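# Move bronze bushings from crate onto turntable disc

## Task

Lift every bronze bushing out of the crate and set it on the turntable's disc (the hub does not count), standing upright on one of its open ends and resting directly on the disc; the steel bushings must stay in the crate. Do not end the scene while any bushing is still being carried around on the spinning disc. The crate must stay level and inside its corner guides, and nothing may be knocked or placed off the table. At the end nothing may be kept in position only by the robot, and anything the robot is still touching must not settle more than about a fingernail's width once released.

## Robot and tools

Robot: one UR3e arm (six revolute joints) with a Robotiq 2F-85 parallel gripper; there is no second arm. A wrist camera sits on the hand, and a flat block sticks out about 9 cm from the wrist 3 axis along the gripper's +x and rotates with it.

World frame: metres, origin on the table top under the arm base, +z up, +x forward, +y to the left when facing +x. The arm base may be slightly tilted. Results report end_effector_position (the point midway between the pads when closed) and end_effector_quat_wxyz, plus linear (m/s) and angular (rad/s) velocities; the reported position can be a little off, more when reaching far. Gripper frame: +z runs out along the fingers, y is the closing direction. Closed fingertips extend about 19 mm past end_effector_position, open ones about 6 mm; while closing, the tips travel roughly 13 mm further from the wrist, so keep that clearance over a surface.

Row layout (used by execute_actions and move): 9 numbers, each in [-1, 1], in this order: elbow, shoulder lift, shoulder pan, wrist 1, wrist 2, wrist 3, gripper position, gripper force_limit, gripper speed. The six joint numbers are offsets, not poses: scaled so 1.0 equals 1.989 rad for elbow, shoulder lift and shoulder pan, and 3.977 rad for the three wrist joints. Joint ranges (rad): shoulder pan -3.142..3.142, shoulder lift -6.283..6.283, elbow 0.000..3.142, wrists -6.283..6.283; the true ends may differ by up to 0.010 rad. The three gripper numbers are absolute settings. position: +1 fully open (85 mm), pads touch near -0.8, -1 closes until blocked. force_limit: pad force on a 40 mm part after a slow close is roughly 20 N at -1, 128 N at 0, 235 N at +1 (thin parts get less). speed: about 20 mm/s at -1, 85 at 0, 150 at +1; quick closes add up to ~5 N (speed 0) or ~12 N (speed +1) of grip.

execute_actions(actions): a list of up to 15 actions; each action is a list of up to 15 rows; each row lasts one control step (1/30 s) and a short action repeats its final row to fill 15 steps. Joint offsets in every row are measured from the angles at the start of that action, not from the previous row; for the first action, from the last angles reported in this scene. An empty list just returns state and images. An action asking a joint more than 0.010 rad beyond its range is refused; if the first action is refused or any action is malformed, nothing runs. A joint pushed past its real end stops there and the result says "joint sent to its limit".

move(target, speed, blocking): target is one 9-number row; its joint offsets are counted from the "Joint positions" of the latest result that lists them. speed is the top rad/s of the joint with the longest way to go (0.01 to 2, default 0.5). Joint paths are synchronized, so the hand follows a curve; paths take 0.5 to 10 s and are cut off at 10 s. Gripper values apply at once. It does not avoid obstacles. The extra "move:" line gives the ending (done, off_target, moving, held, fault), limits=held or limits=none, and the joint furthest from target. blocking=false returns after 0.5 s; then use wait(0) to poll or stop before any new motion command.

wait(seconds 0 to 10) holds the last command. stop() brakes a running move (fingers continue). zoom_image(camera, region) crops cam_high (896x504), cam_low (896x504) or cam_wrist (504x504 fisheye); region is [x0, y0, x1, y1] in pixels from the top-left, at most 504x504. read_manual gives only licence text. finished_scene(scene) ends the current scene irreversibly; pass its number.

Result lines: Joint positions, Joint velocities and Joint targets in the row's joint order (rad, rad/s). Joint targets are where the joints are currently being driven and may change with no new command. Per control step a joint's target may lead its measured angle by at most 0.575 rad (elbow, shoulder lift, pan) or 1.15 rad (wrists), and targets that would put the hand more than 100 mm from its measured spot are pulled back; so big moves take several actions and may end short. Motion lags commands by about 0.17 s. "joint command not followed" means a clearance check altered targets. Gripper: object_status 0 moving, 1 blocked while opening, 2 blocked while closing (a grip), 3 reached target or pads met. Any new position value resets it to 0 briefly. force_limit and speed changes only take effect after a new position value (differing by 0.01 or more); to loosen a grip, open first. position_measured is in counts: 3 open, ~78 = 60 mm, ~130 = 40 mm, ~180 = 20 mm, ~230 pads together. Wrist force/torque are in the gripper's axes, noisy, offset up to ~3.5 N, saturating near 30 N; "no reading" is harmless.

Cautions: the arm is stiff, so targets even slightly beyond a firm contact can trigger a fault. A joint torque at its load limit (pan and lift 50.7, elbow 26.3, wrists 8.46 N m, held weight included) or 150 N of outside force halts the arm for 10 s and cancels the rest of the call. Faster and deeper contacts hit harder. Parts in the hand may be tugged and loose parts nudged without warning. Avoid drops, slams, hard pushes, tilting the crate or knocking anything off the table. Long holding heats motors: MOTOR HOT appears at 70 °C and the brakes lock at 85 °C until cooled. The simulation keeps running while you compose replies.

Each tool is called after "Call:" as name(argument=value, ...) on one line, values as JSON.

## Session

Call:
execute_actions(actions=[])

Scene clock: 0.00 s.
end_effector_position=(+0.0728, +0.2495, +0.1879) position_measured=3 object_status=3 end_effector_quat_wxyz=(-0.195, +0.887, +0.419, +0.007) end_effector_velocity=(+0.000, +0.000, -0.000) end_effector_angular_velocity=(-0.000, -0.000, -0.001)
Joint names: [elbow, shoulder lift, shoulder pan, wrist 1, wrist 2, wrist 3]
Joint positions: [ 2.514 -2.61   1.137 -2.017 -1.591  3.097]
Joint velocities: [-0.    -0.    -0.001  0.     0.    -0.   ]
Motor temperatures (°C, as the motors report them): [38 32 32 43 43 38]
Wrist force (N, on the end effector, along its own x y z axes, offset not removed): no reading
Wrist torque (N m, same axes, about the end effector's origin, offset not removed): no reading
Joint targets: [2.514 -2.610 1.137 -2.017 -1.591 3.097]

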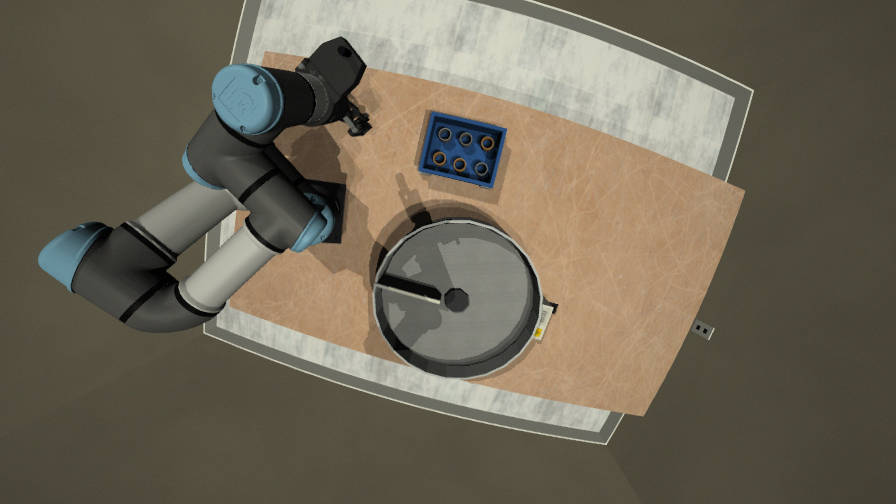

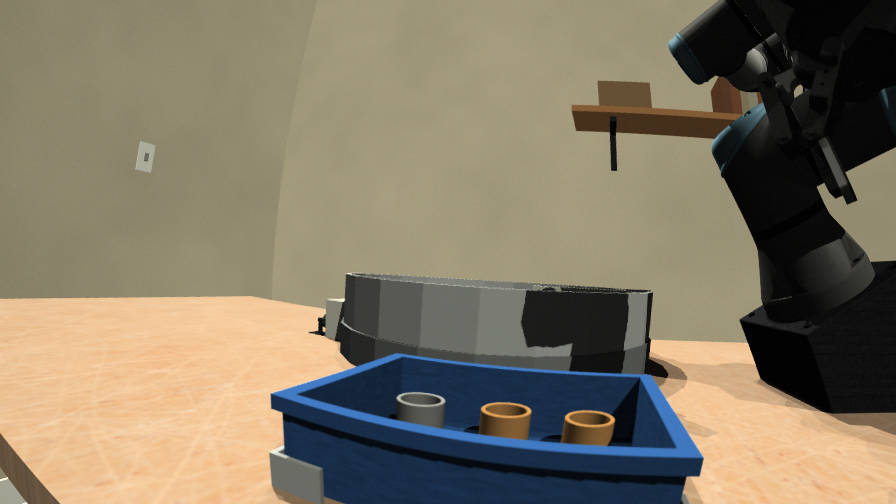

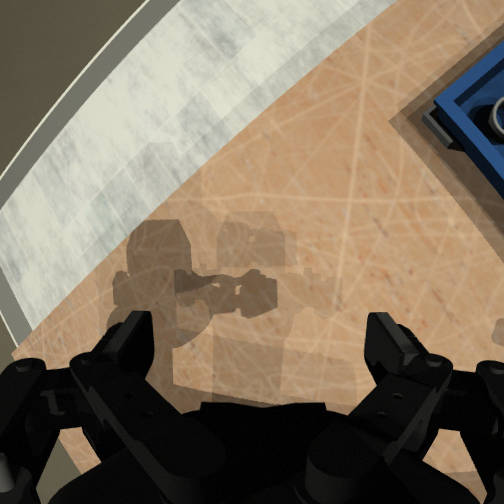

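Call:
zoom_image(camera="cam_high", region=[360, 90, 600, 390])

Call:
zoom_image(camera="cam_low", region=[250, 250, 750, 504])

Region (360, 90, 600, 390) of cam_high's 896x504 image, scaled by 1.680, with more detail than that image has; it fills the left 403 columns of this view, and the rest is white.

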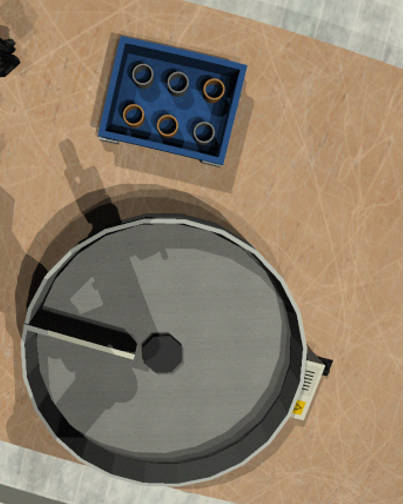

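Region (250, 250, 750, 504) of cam_low's 896x504 image, scaled by 1.008, with more detail than that image has; it fills the top 256 rows of this view, and the rest is white.

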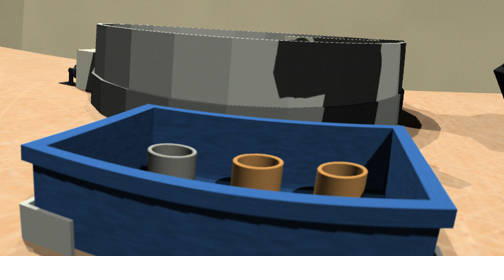

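Call:
move(target=[-0.2388,0.2785,-0.3047,-0.0113,-0.0221,-0.3063,0.15,-0.5,0], speed=1)

Scene clock: 60.57 s.
end_effector_position=(+0.3058, +0.2028, +0.1386) position_measured=110 object_status=3 end_effector_quat_wxyz=(-0.001, +0.707, +0.707, +0.000) end_effector_velocity=(+0.001, -0.000, +0.000) end_effector_angular_velocity=(-0.000, -0.001, +0.001)
Joint names: [elbow, shoulder lift, shoulder pan, wrist 1, wrist 2, wrist 3]
Joint positions: [ 2.039 -2.056  0.532 -2.062 -1.679  1.879]
Joint velocities: [-0.002  0.001 -0.001 -0.    -0.    -0.002]
Motor temperatures (°C, as the motors report them): [38 32 32 43 43 38]
Wrist force (N, on the end effector, along its own x y z axes, offset not removed): [0.4 0.6 0.1]
Wrist torque (N m, same axes, about the end effector's origin, offset not removed): [0.05 -0.10 -0.01]
Joint targets: [2.039 -2.056 0.531 -2.062 -1.679 1.878]
move: done; limits=none; farthest joint: the shoulder pan, 0.001 radians from its target (0.606 radians at the start)
camera_calibration (this result's frames):
cam_wrist: T_world_to_cam=[[0.999819, 0.0188198, -0.00268032, -0.311283], [0.0189163, -0.971009, 0.238295, 0.192479], [0.00188206, -0.238303, -0.971189, 0.331489], [0, 0, 0, 1]] pos_world=[0.306961, 0.271752, 0.275237]

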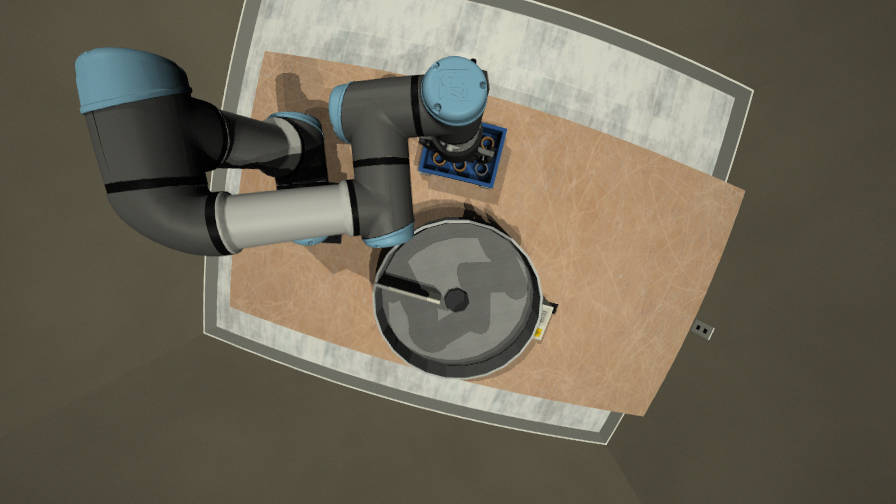

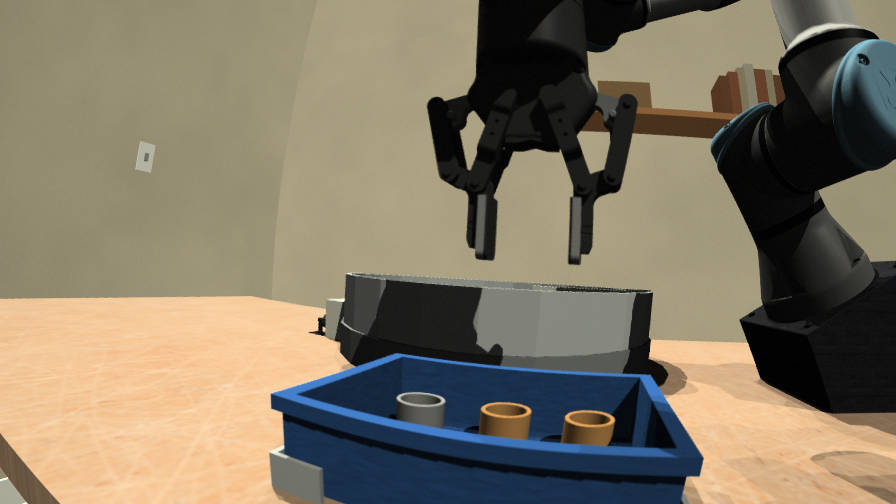

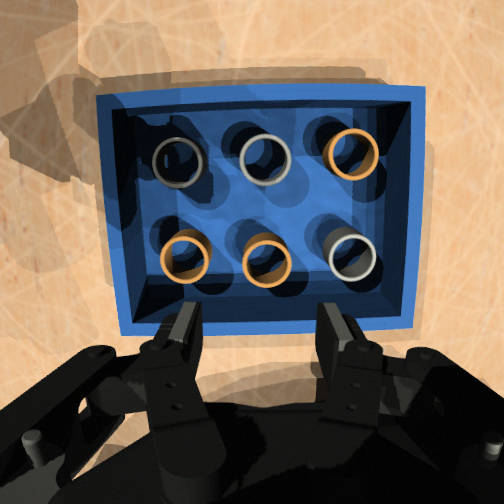

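Call:
move(target=[0.0624,0.100,-0.0131,-0.0819,0.003,0,0.15,-0.5,0])

Scene clock: 72.30 s.
end_effector_position=(+0.3144, +0.2067, +0.0766) position_measured=110 object_status=3 end_effector_quat_wxyz=(-0.000, +0.715, +0.699, +0.000) end_effector_velocity=(+0.000, -0.000, -0.000) end_effector_angular_velocity=(+0.000, -0.001, -0.001)
Joint names: [elbow, shoulder lift, shoulder pan, wrist 1, wrist 2, wrist 3]
Joint positions: [ 2.163 -1.857  0.506 -2.388 -1.667  1.879]
Joint velocities: [ 0.     0.001 -0.001 -0.003  0.    -0.   ]
Motor temperatures (°C, as the motors report them): [38 32 32 43 43 38]
Wrist force (N, on the end effector, along its own x y z axes, offset not removed): [0.3 1.4 0.2]
Wrist torque (N m, same axes, about the end effector's origin, offset not removed): [0.17 -0.06 0.01]
Joint targets: [2.163 -1.857 0.506 -2.388 -1.667 1.879]
move: done; limits=none; farthest joint: the shoulder pan, 0.000 radians from its target (0.026 radians at the start)
camera_calibration (this result's frames):
cam_wrist: T_world_to_cam=[[0.99999, -0.00406918, -0.00203897, -0.315478], [-0.00346425, -0.971037, 0.238904, 0.217845], [-0.00295206, -0.238894, -0.971041, 0.273855], [0, 0, 0, 1]] pos_world=[0.317038, 0.275674, 0.213238]

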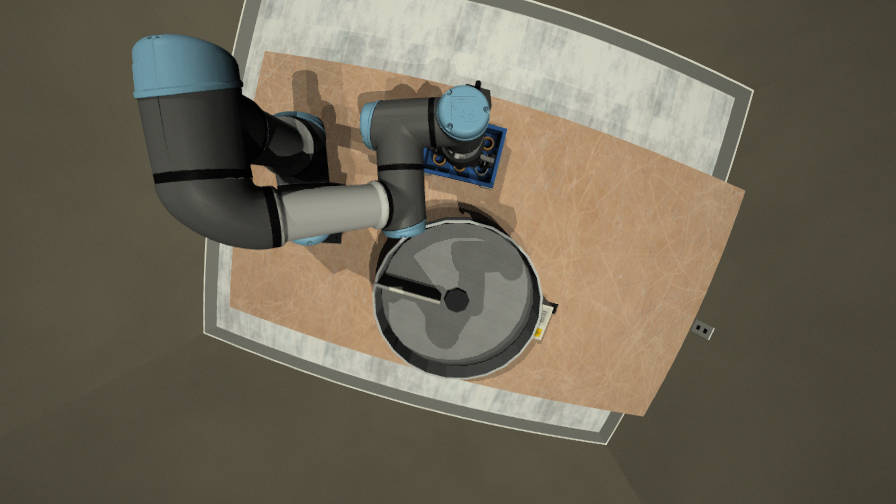

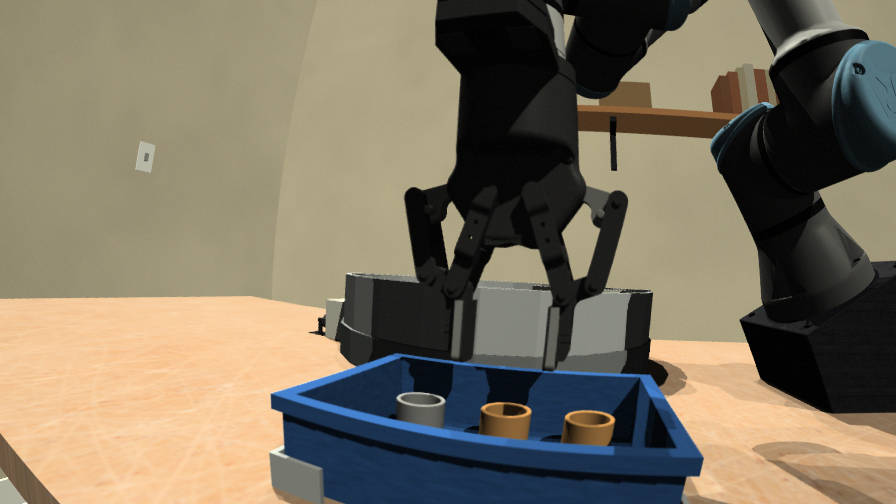

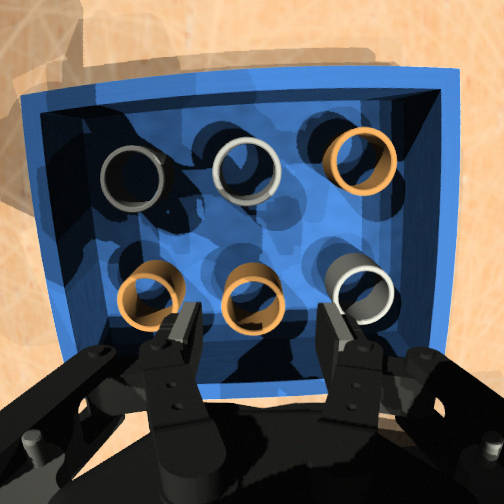

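Call:
move(target=[0.0416,0.0668,-0.0088,-0.0546,0.002,0,0.15,-0.5,0], speed=0.3)

Scene clock: 76.27 s.
end_effector_position=(+0.3110, +0.2053, +0.0386) position_measured=110 object_status=3 end_effector_quat_wxyz=(+0.000, +0.720, +0.694, -0.000) end_effector_velocity=(-0.000, +0.000, -0.000) end_effector_angular_velocity=(+0.001, +0.000, +0.001)
Joint names: [elbow, shoulder lift, shoulder pan, wrist 1, wrist 2, wrist 3]
Joint positions: [ 2.245 -1.724  0.488 -2.604 -1.659  1.879]
Joint velocities: [ 0.001  0.002  0.001 -0.002  0.     0.   ]
Motor temperatures (°C, as the motors report them): [38 32 32 43 43 38]
Wrist force (N, on the end effector, along its own x y z axes, offset not removed): [0.0 1.9 0.3]
Wrist torque (N m, same axes, about the end effector's origin, offset not removed): [0.27 -0.03 0.00]
Joint targets: [2.245 -1.724 0.488 -2.605 -1.659 1.879]
move: done; limits=none; farthest joint: the wrist 1, 0.001 radians from its target (0.217 radians at the start)
camera_calibration (this result's frames):
cam_wrist: T_world_to_cam=[[0.999811, -0.0193907, -0.00169072, -0.309001], [-0.018422, -0.97074, 0.239426, 0.230138], [-0.0062839, -0.23935, -0.970913, 0.237705], [0, 0, 0, 1]] pos_world=[0.314676, 0.274307, 0.175168]

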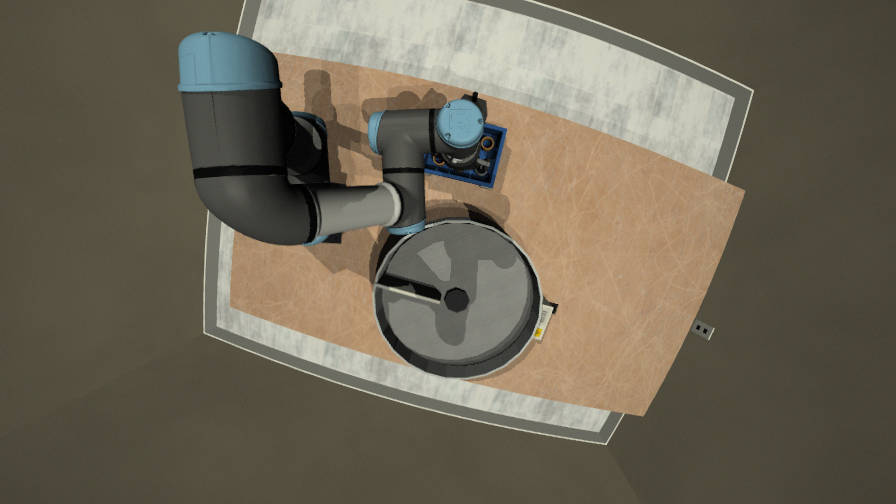

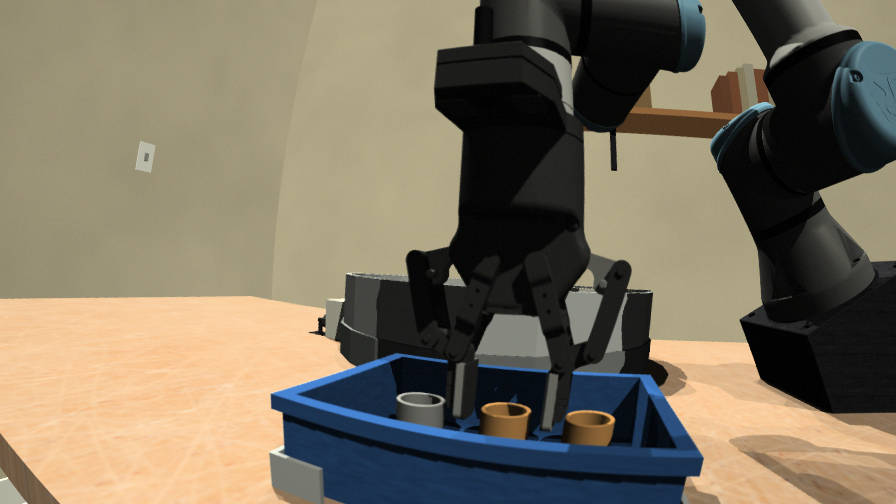

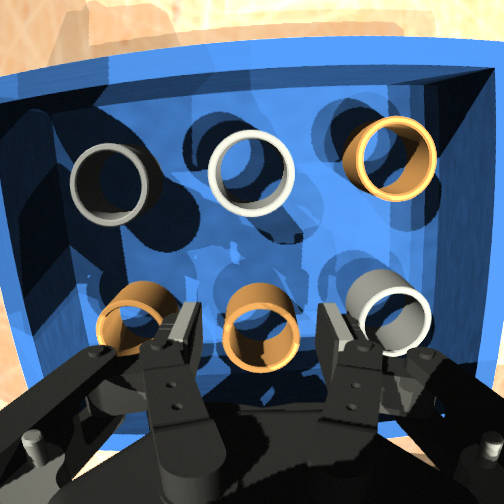

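Call:
execute_actions(actions=[[[0,0,0,0,0,0,-1,-0.5,0]],[[0,0,0,0,0,0,-1,-0.5,0]]])

Scene clock: 78.60 s.
end_effector_position=(+0.3110, +0.2053, +0.0386) position_measured=155 object_status=2 end_effector_quat_wxyz=(+0.000, +0.720, +0.694, +0.000) end_effector_velocity=(+0.000, -0.000, +0.000) end_effector_angular_velocity=(-0.000, -0.001, -0.001)
Joint names: [elbow, shoulder lift, shoulder pan, wrist 1, wrist 2, wrist 3]
Joint positions: [ 2.245 -1.724  0.488 -2.605 -1.659  1.879]
Joint velocities: [-0.001 -0.    -0.001  0.    -0.     0.   ]
Motor temperatures (°C, as the motors report them): [38 32 32 43 43 38]
Wrist force (N, on the end effector, along its own x y z axes, offset not removed): [0.3 -0.9 -13.5]
Wrist torque (N m, same axes, about the end effector's origin, offset not removed): [0.32 -0.26 0.06]
Joint targets: [2.245 -1.724 0.488 -2.605 -1.659 1.879]
camera_calibration (this result's frames):
cam_wrist: T_world_to_cam=[[0.99981, -0.0194172, -0.00160114, -0.309027], [-0.0184694, -0.970745, 0.239401, 0.230157], [-0.00620281, -0.239326, -0.970919, 0.237679], [0, 0, 0, 1]] pos_world=[0.314693, 0.274306, 0.175172]

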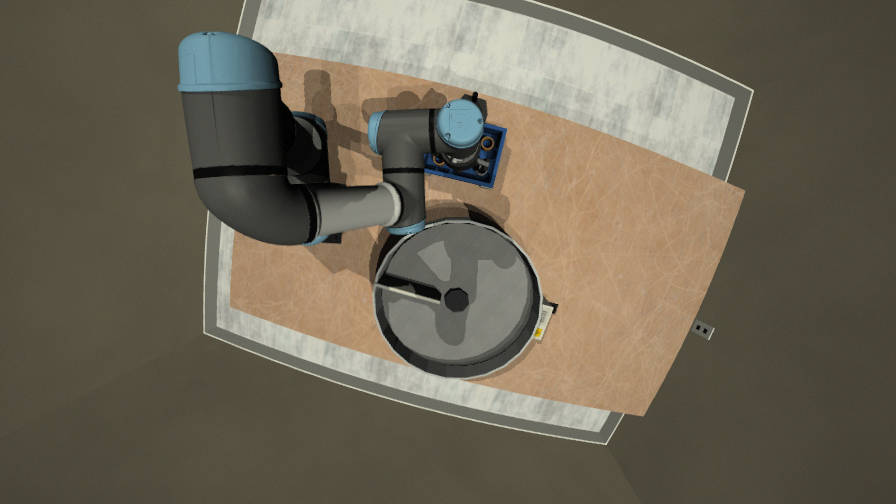

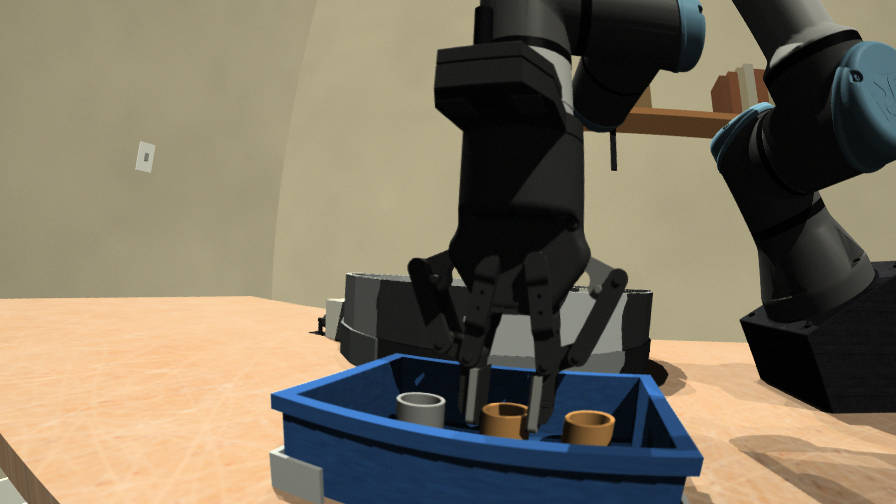

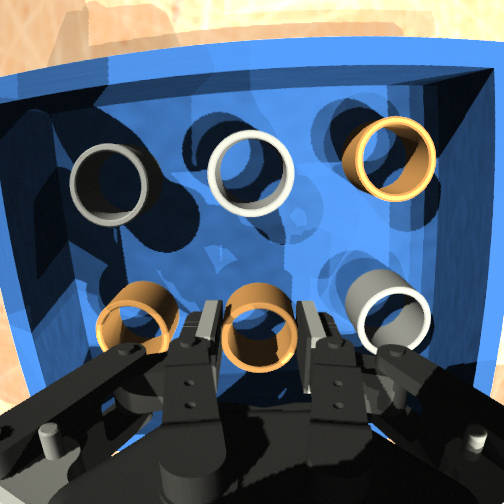

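Call:
move(target=[-0.1036,-0.167,0.022,0.1365,-0.005,0,-1,-0.5,0], speed=0.6)

Call:
move(target=[-0.2257,0.1036,-0.5264,0.096,0.1212,0,-1,-0.5,0], speed=0.8)

Scene clock: 95.13 s.
end_effector_position=(+0.3055, +0.2028, +0.1385) position_measured=155 object_status=2 end_effector_quat_wxyz=(-0.001, +0.707, +0.707, -0.000) end_effector_velocity=(-0.000, -0.000, +0.001) end_effector_angular_velocity=(-0.000, -0.000, -0.000)
Joint names: [elbow, shoulder lift, shoulder pan, wrist 1, wrist 2, wrist 3]
Joint positions: [ 2.039 -2.056  0.532 -2.062 -1.679  1.879]
Joint velocities: [-0.001 -0.002 -0.     0.003 -0.     0.   ]
Motor temperatures (°C, as the motors report them): [38 32 32 43 43 38]
Wrist force (N, on the end effector, along its own x y z axes, offset not removed): [0.3 2.1 1.1]
Wrist torque (N m, same axes, about the end effector's origin, offset not removed): [0.31 -0.06 -0.01]
Joint targets: [2.039 -2.056 0.532 -2.062 -1.679 1.879]
move: done; limits=none; farthest joint: the elbow, 0.001 radians from its target (0.206 radians at the start)
camera_calibration (this result's frames):
cam_wrist: T_world_to_cam=[[0.999815, 0.019022, -0.00297609, -0.311033], [0.0191832, -0.971006, 0.238283, 0.192403], [0.00164281, -0.238296, -0.971191, 0.331515], [0, 0, 0, 1]] pos_world=[0.30674, 0.27174, 0.275192]

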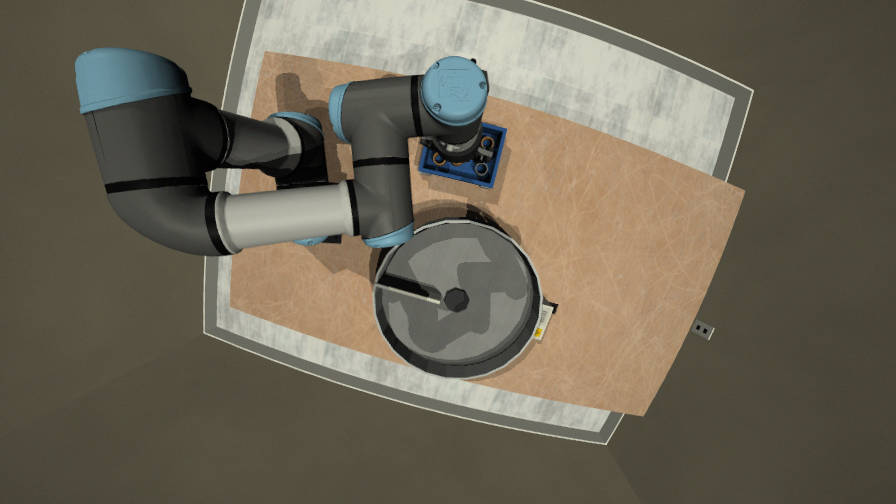

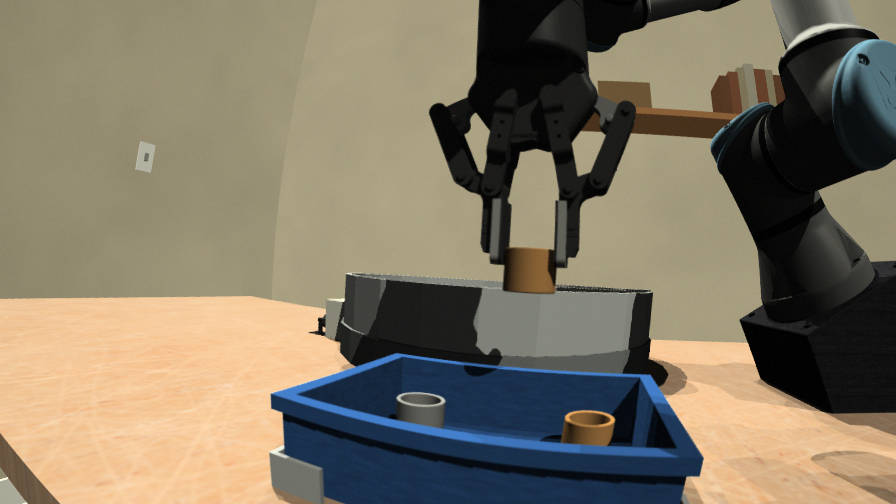

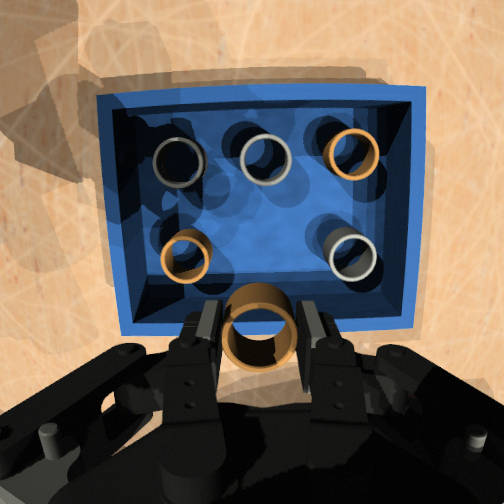

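Scene clock: 106.23 s.
end_effector_position=(+0.4099, +0.0842, +0.1237) position_measured=155 object_status=2 end_effector_quat_wxyz=(-0.016, +0.881, +0.472, -0.025) end_effector_velocity=(-0.000, +0.000, -0.000) end_effector_angular_velocity=(+0.001, +0.000, +0.001)
Joint names: [elbow, shoulder lift, shoulder pan, wrist 1, wrist 2, wrist 3]
Joint positions: [ 1.756 -1.926 -0.123 -1.82  -1.372  1.879]
Joint velocities: [ 0.     0.     0.001  0.     0.    -0.   ]
Motor temperatures (°C, as the motors report them): [38 32 32 43 43 38]
Wrist force (N, on the end effector, along its own x y z axes, offset not removed): [1.2 1.5 -0.1]
Wrist torque (N m, same axes, about the end effector's origin, offset not removed): [0.29 -0.12 -0.01]
Joint targets: [1.756 -1.926 -0.123 -1.820 -1.373 1.879]
TORQUE FAULT: the external load on the wrist 2 reached its load limit, and the arm stopped for 10 seconds. That time counts as 20 of the actions that you can send in this scene. The arm's remaining commands of this call were not run. The arm holds where it stopped, with its grip as last carried out, and accepts commands again: back off and push less far. The arm stops again, at the same cost, whenever a joint's load reaches its limit.
move: fault; limits=none; farthest joint: the shoulder pan, 0.391 radians from its target (1.047 radians at the start)
camera_calibration (this result's frames):
cam_wrist: T_world_to_cam=[[0.84119, -0.538053, -0.0538382, -0.294929], [-0.507461, -0.819887, 0.265083, 0.278652], [-0.18677, -0.195665, -0.962721, 0.361307], [0, 0, 0, 1]] pos_world=[0.456978, 0.14047, 0.258093]

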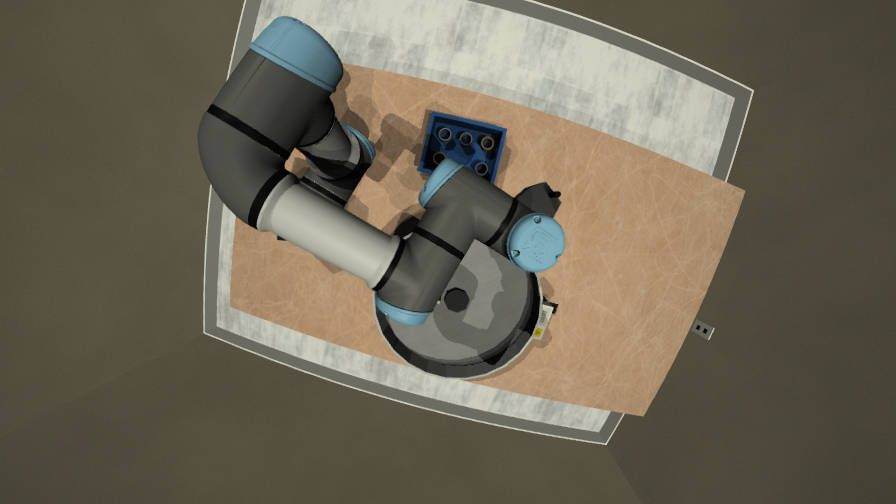

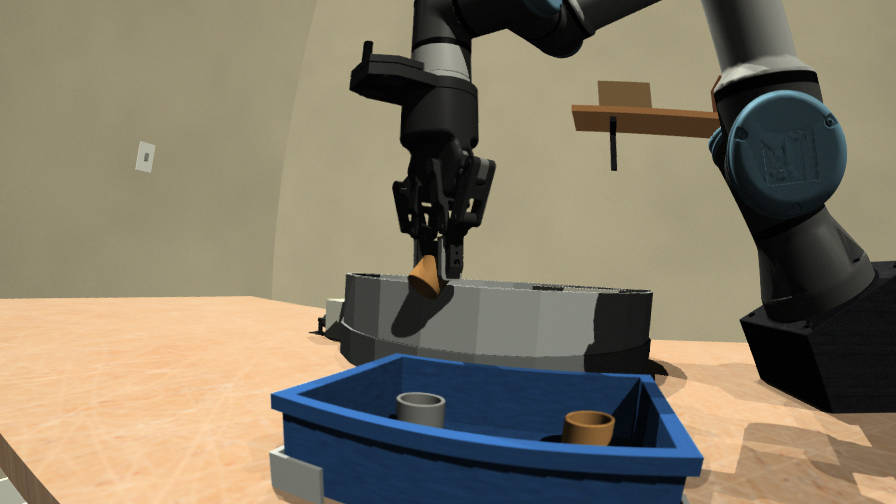

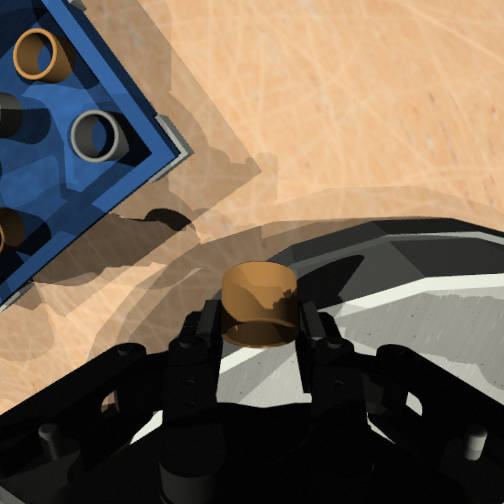

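Call:
move(target=[-0.06,-0.05,0.04,0.05,0,0,-1,-0.5,0], speed=0.2)

Call:
zoom_image(camera="cam_low", region=[330, 100, 560, 310])

Scene clock: 111.60 s.
end_effector_position=(+0.3959, +0.1218, +0.1739) position_measured=155 object_status=2 end_effector_quat_wxyz=(-0.027, +0.863, +0.505, -0.011) end_effector_velocity=(-0.000, +0.001, +0.001) end_effector_angular_velocity=(+0.002, -0.000, +0.003)
Joint names: [elbow, shoulder lift, shoulder pan, wrist 1, wrist 2, wrist 3]
Joint positions: [ 1.637 -2.026 -0.044 -1.622 -1.372  1.879]
Joint velocities: [-0.001 -0.001  0.003  0.002  0.    -0.   ]
Motor temperatures (°C, as the motors report them): [38 32 32 43 43 38]
Wrist force (N, on the end effector, along its own x y z axes, offset not removed): [1.1 1.8 -0.1]
Wrist torque (N m, same axes, about the end effector's origin, offset not removed): [0.19 -0.23 0.03]
Joint targets: [1.637 -2.026 -0.044 -1.621 -1.372 1.879]
move: done; limits=none; farthest joint: the shoulder pan, 0.000 radians from its target (0.080 radians at the start)
camera_calibration (this result's frames):
cam_wrist: T_world_to_cam=[[0.878819, -0.473498, -0.0589615, -0.282118], [-0.449778, -0.863302, 0.22893, 0.277739], [-0.159299, -0.174668, -0.971656, 0.402474], [0, 0, 0, 1]] pos_world=[0.436966, 0.17649, 0.310849]

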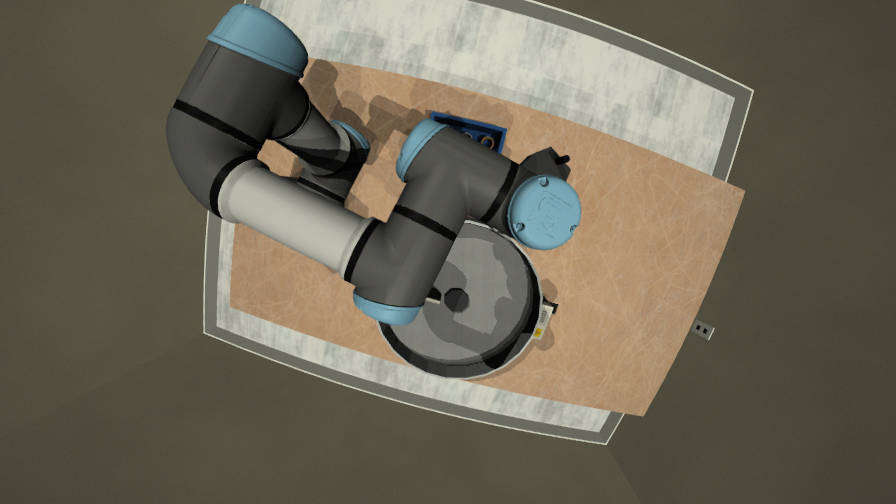

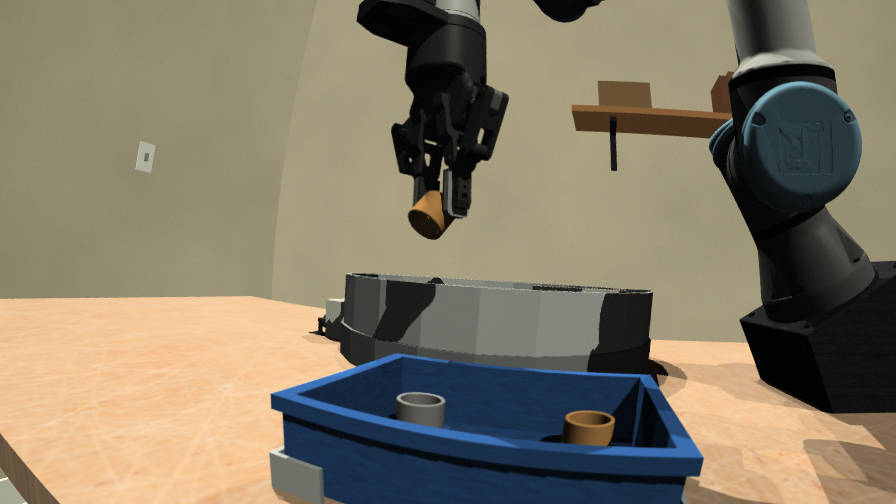

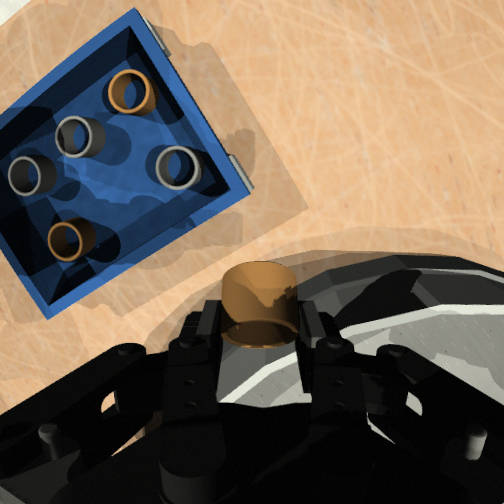

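Region (330, 100, 560, 310) of cam_low's 896x504 image, scaled by 2.191, with more detail than that image has; it fills the top 460 rows of this view, and the rest is white.

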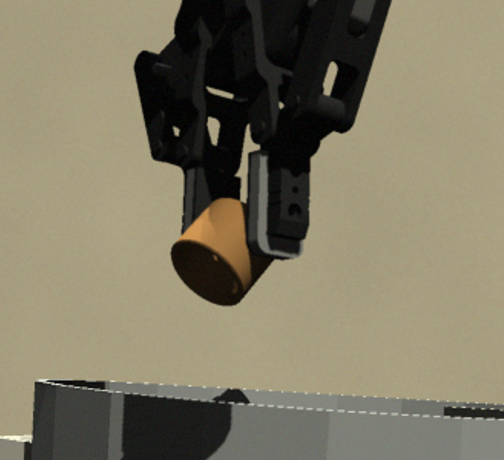

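Call:
move(target=[-0.03,0.0,-0.237,0.012,0.044,0,-1,-0.5,0], speed=0.3)

Scene clock: 120.23 s.
end_effector_position=(+0.4440, +0.0079, +0.1833) position_measured=155 object_status=2 end_effector_quat_wxyz=(+0.031, +0.946, +0.321, +0.022) end_effector_velocity=(+0.000, -0.001, +0.000) end_effector_angular_velocity=(-0.000, -0.001, -0.002)
Joint names: [elbow, shoulder lift, shoulder pan, wrist 1, wrist 2, wrist 3]
Joint positions: [ 1.577 -2.026 -0.515 -1.574 -1.197  1.879]
Joint velocities: [-0.001  0.    -0.002  0.     0.001 -0.   ]
Motor temperatures (°C, as the motors report them): [38 32 32 43 43 38]
Wrist force (N, on the end effector, along its own x y z axes, offset not removed): [1.0 1.0 0.5]
Wrist torque (N m, same axes, about the end effector's origin, offset not removed): [0.10 -0.21 0.02]
Joint targets: [1.577 -2.026 -0.515 -1.574 -1.197 1.879]
move: done; limits=none; farthest joint: the shoulder pan, 0.000 radians from its target (0.471 radians at the start)
camera_calibration (this result's frames):
cam_wrist: T_world_to_cam=[[0.620286, -0.781178, 0.0707572, -0.284315], [-0.773851, -0.59474, 0.217804, 0.342729], [-0.128061, -0.189856, -0.973424, 0.385947], [0, 0, 0, 1]] pos_world=[0.491002, 0.0550084, 0.32116]

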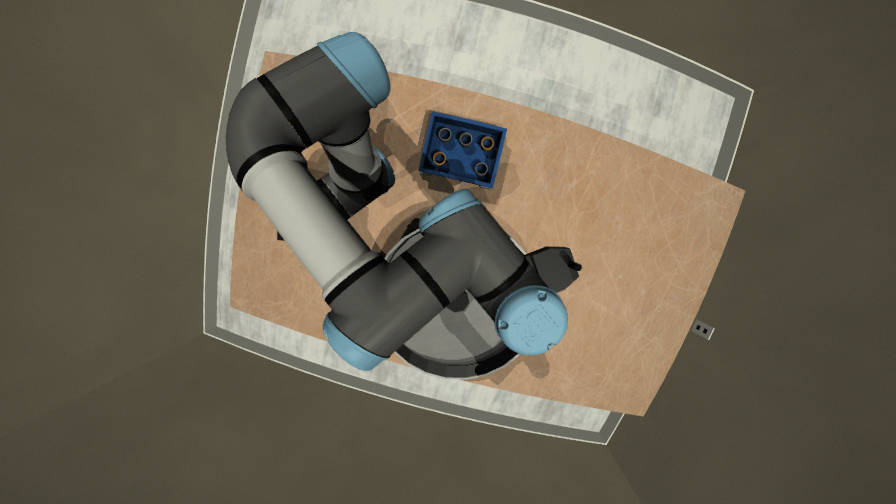

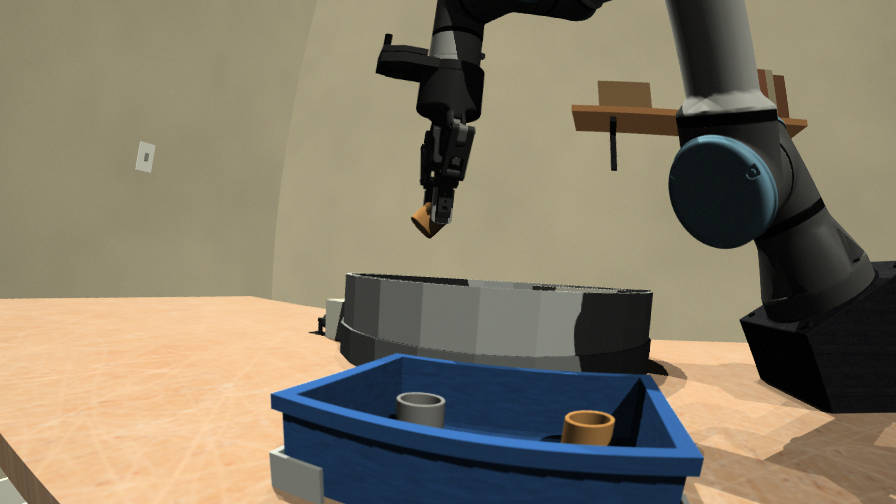

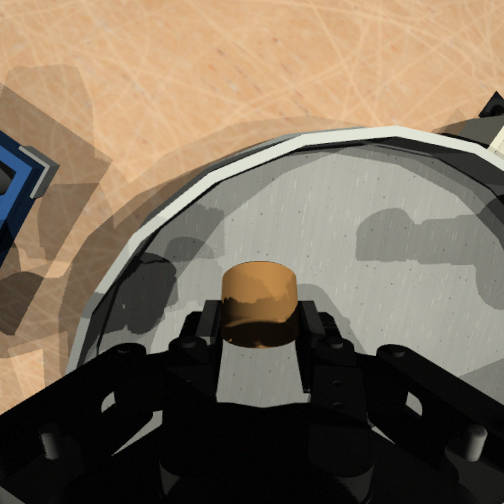

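Call:
move(target=[0.0638,0.1272,0.0297,-0.0797,-0.0055,0,-1,-0.5,0], speed=0.3)

Call:
move(target=[-0.097,0.069,0.0753,0.0028,-0.0155,0,-1,-0.5,0], speed=0.06)

Scene clock: 135.67 s.
end_effector_position=(+0.4531, -0.0215, +0.0984) position_measured=155 object_status=2 end_effector_quat_wxyz=(-0.001, +0.942, +0.334, -0.000) end_effector_velocity=(+0.000, -0.000, -0.000) end_effector_angular_velocity=(-0.000, -0.000, +0.000)
Joint names: [elbow, shoulder lift, shoulder pan, wrist 1, wrist 2, wrist 3]
Joint positions: [ 1.704 -1.773 -0.456 -1.891 -1.219  1.879]
Joint velocities: [-0.     0.002 -0.    -0.002  0.    -0.   ]
Motor temperatures (°C, as the motors report them): [38 32 32 43 43 38]
Wrist force (N, on the end effector, along its own x y z axes, offset not removed): [1.2 1.0 0.8]
Wrist torque (N m, same axes, about the end effector's origin, offset not removed): [0.10 -0.20 0.01]
Joint targets: [1.704 -1.773 -0.456 -1.891 -1.219 1.879]
move: done; limits=none; farthest joint: the shoulder pan, 0.000 radians from its target (0.059 radians at the start)
camera_calibration (this result's frames):
cam_wrist: T_world_to_cam=[[0.644195, -0.76485, -0.00408085, -0.310017], [-0.742082, -0.626294, 0.238893, 0.333682], [-0.185273, -0.150865, -0.971037, 0.325389], [0, 0, 0, 1]] pos_world=[0.507617, 0.020956, 0.234986]

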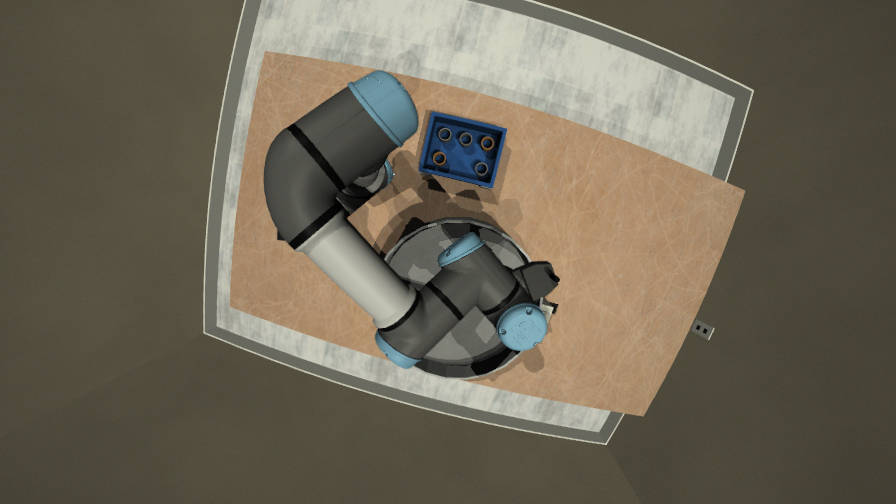

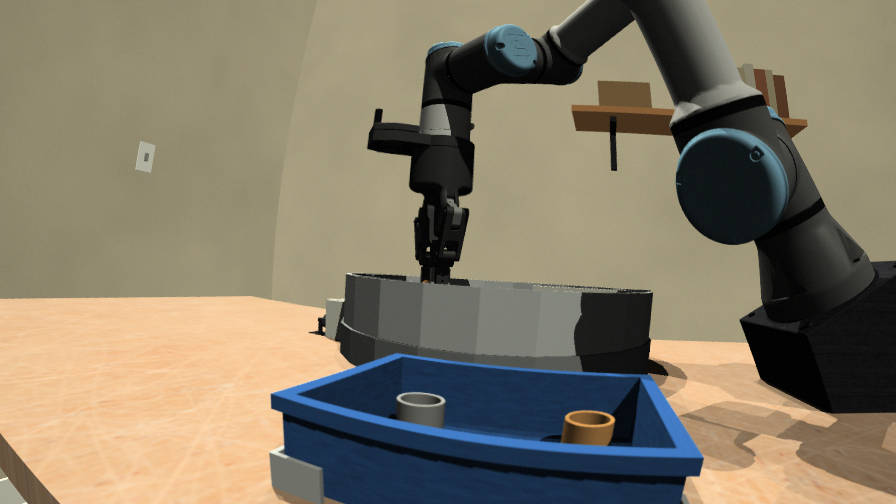

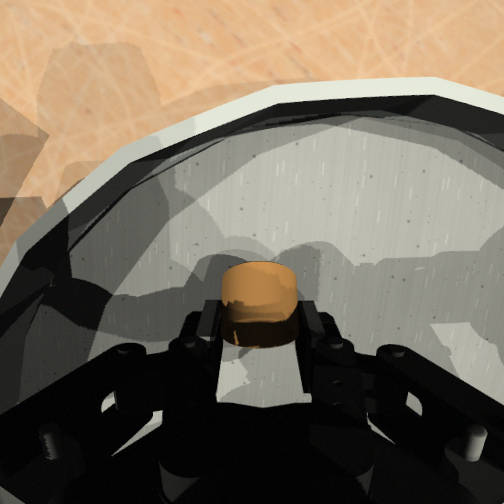

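Scene clock: 139.27 s.
end_effector_position=(+0.4881, +0.0054, +0.0992) position_measured=155 object_status=2 end_effector_quat_wxyz=(-0.001, +0.916, +0.401, -0.001) end_effector_velocity=(+0.000, +0.001, -0.000) end_effector_angular_velocity=(+0.000, +0.000, +0.002)
Joint names: [elbow, shoulder lift, shoulder pan, wrist 1, wrist 2, wrist 3]
Joint positions: [ 1.511 -1.636 -0.306 -1.879 -1.281  1.879]
Joint velocities: [-0.003  0.002  0.002  0.    -0.001 -0.   ]
Motor temperatures (°C, as the motors report them): [38 32 32 43 43 38]
Wrist force (N, on the end effector, along its own x y z axes, offset not removed): [1.3 0.8 0.9]
Wrist torque (N m, same axes, about the end effector's origin, offset not removed): [0.12 -0.25 0.00]
Joint targets: [1.511 -1.636 -0.306 -1.879 -1.281 1.879]
move: done; limits=none; farthest joint: the shoulder pan, 0.000 radians from its target (0.150 radians at the start)
camera_calibration (this result's frames):
cam_wrist: T_world_to_cam=[[0.747347, -0.664416, -0.00477491, -0.362788], [-0.644074, -0.726194, 0.240438, 0.328796], [-0.163218, -0.176615, -0.970653, 0.326063], [0, 0, 0, 1]] pos_world=[0.536117, 0.0553147, 0.235706]

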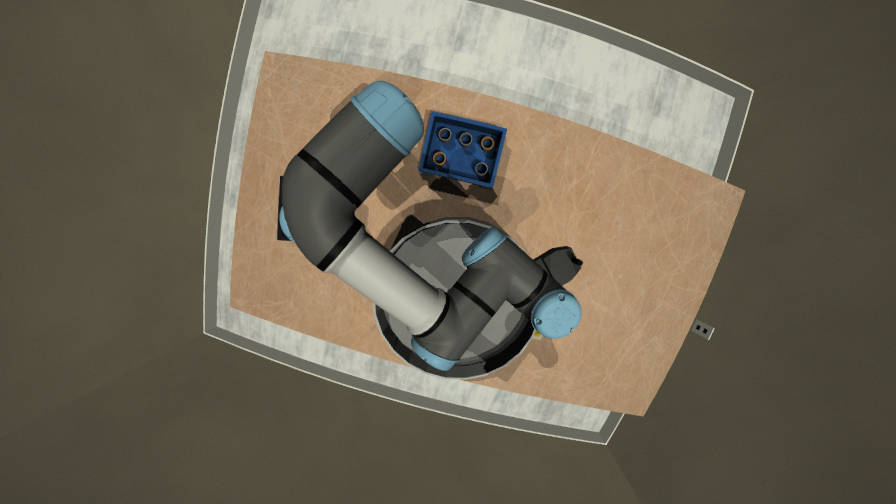

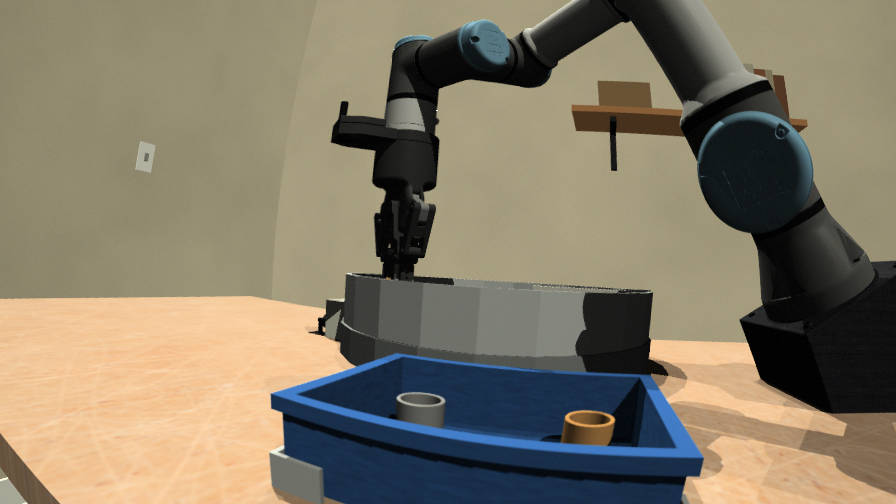

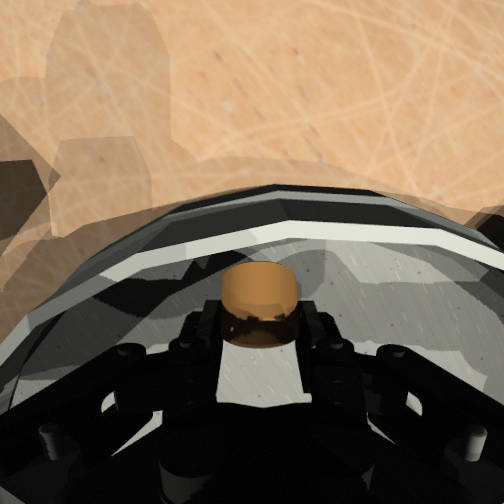

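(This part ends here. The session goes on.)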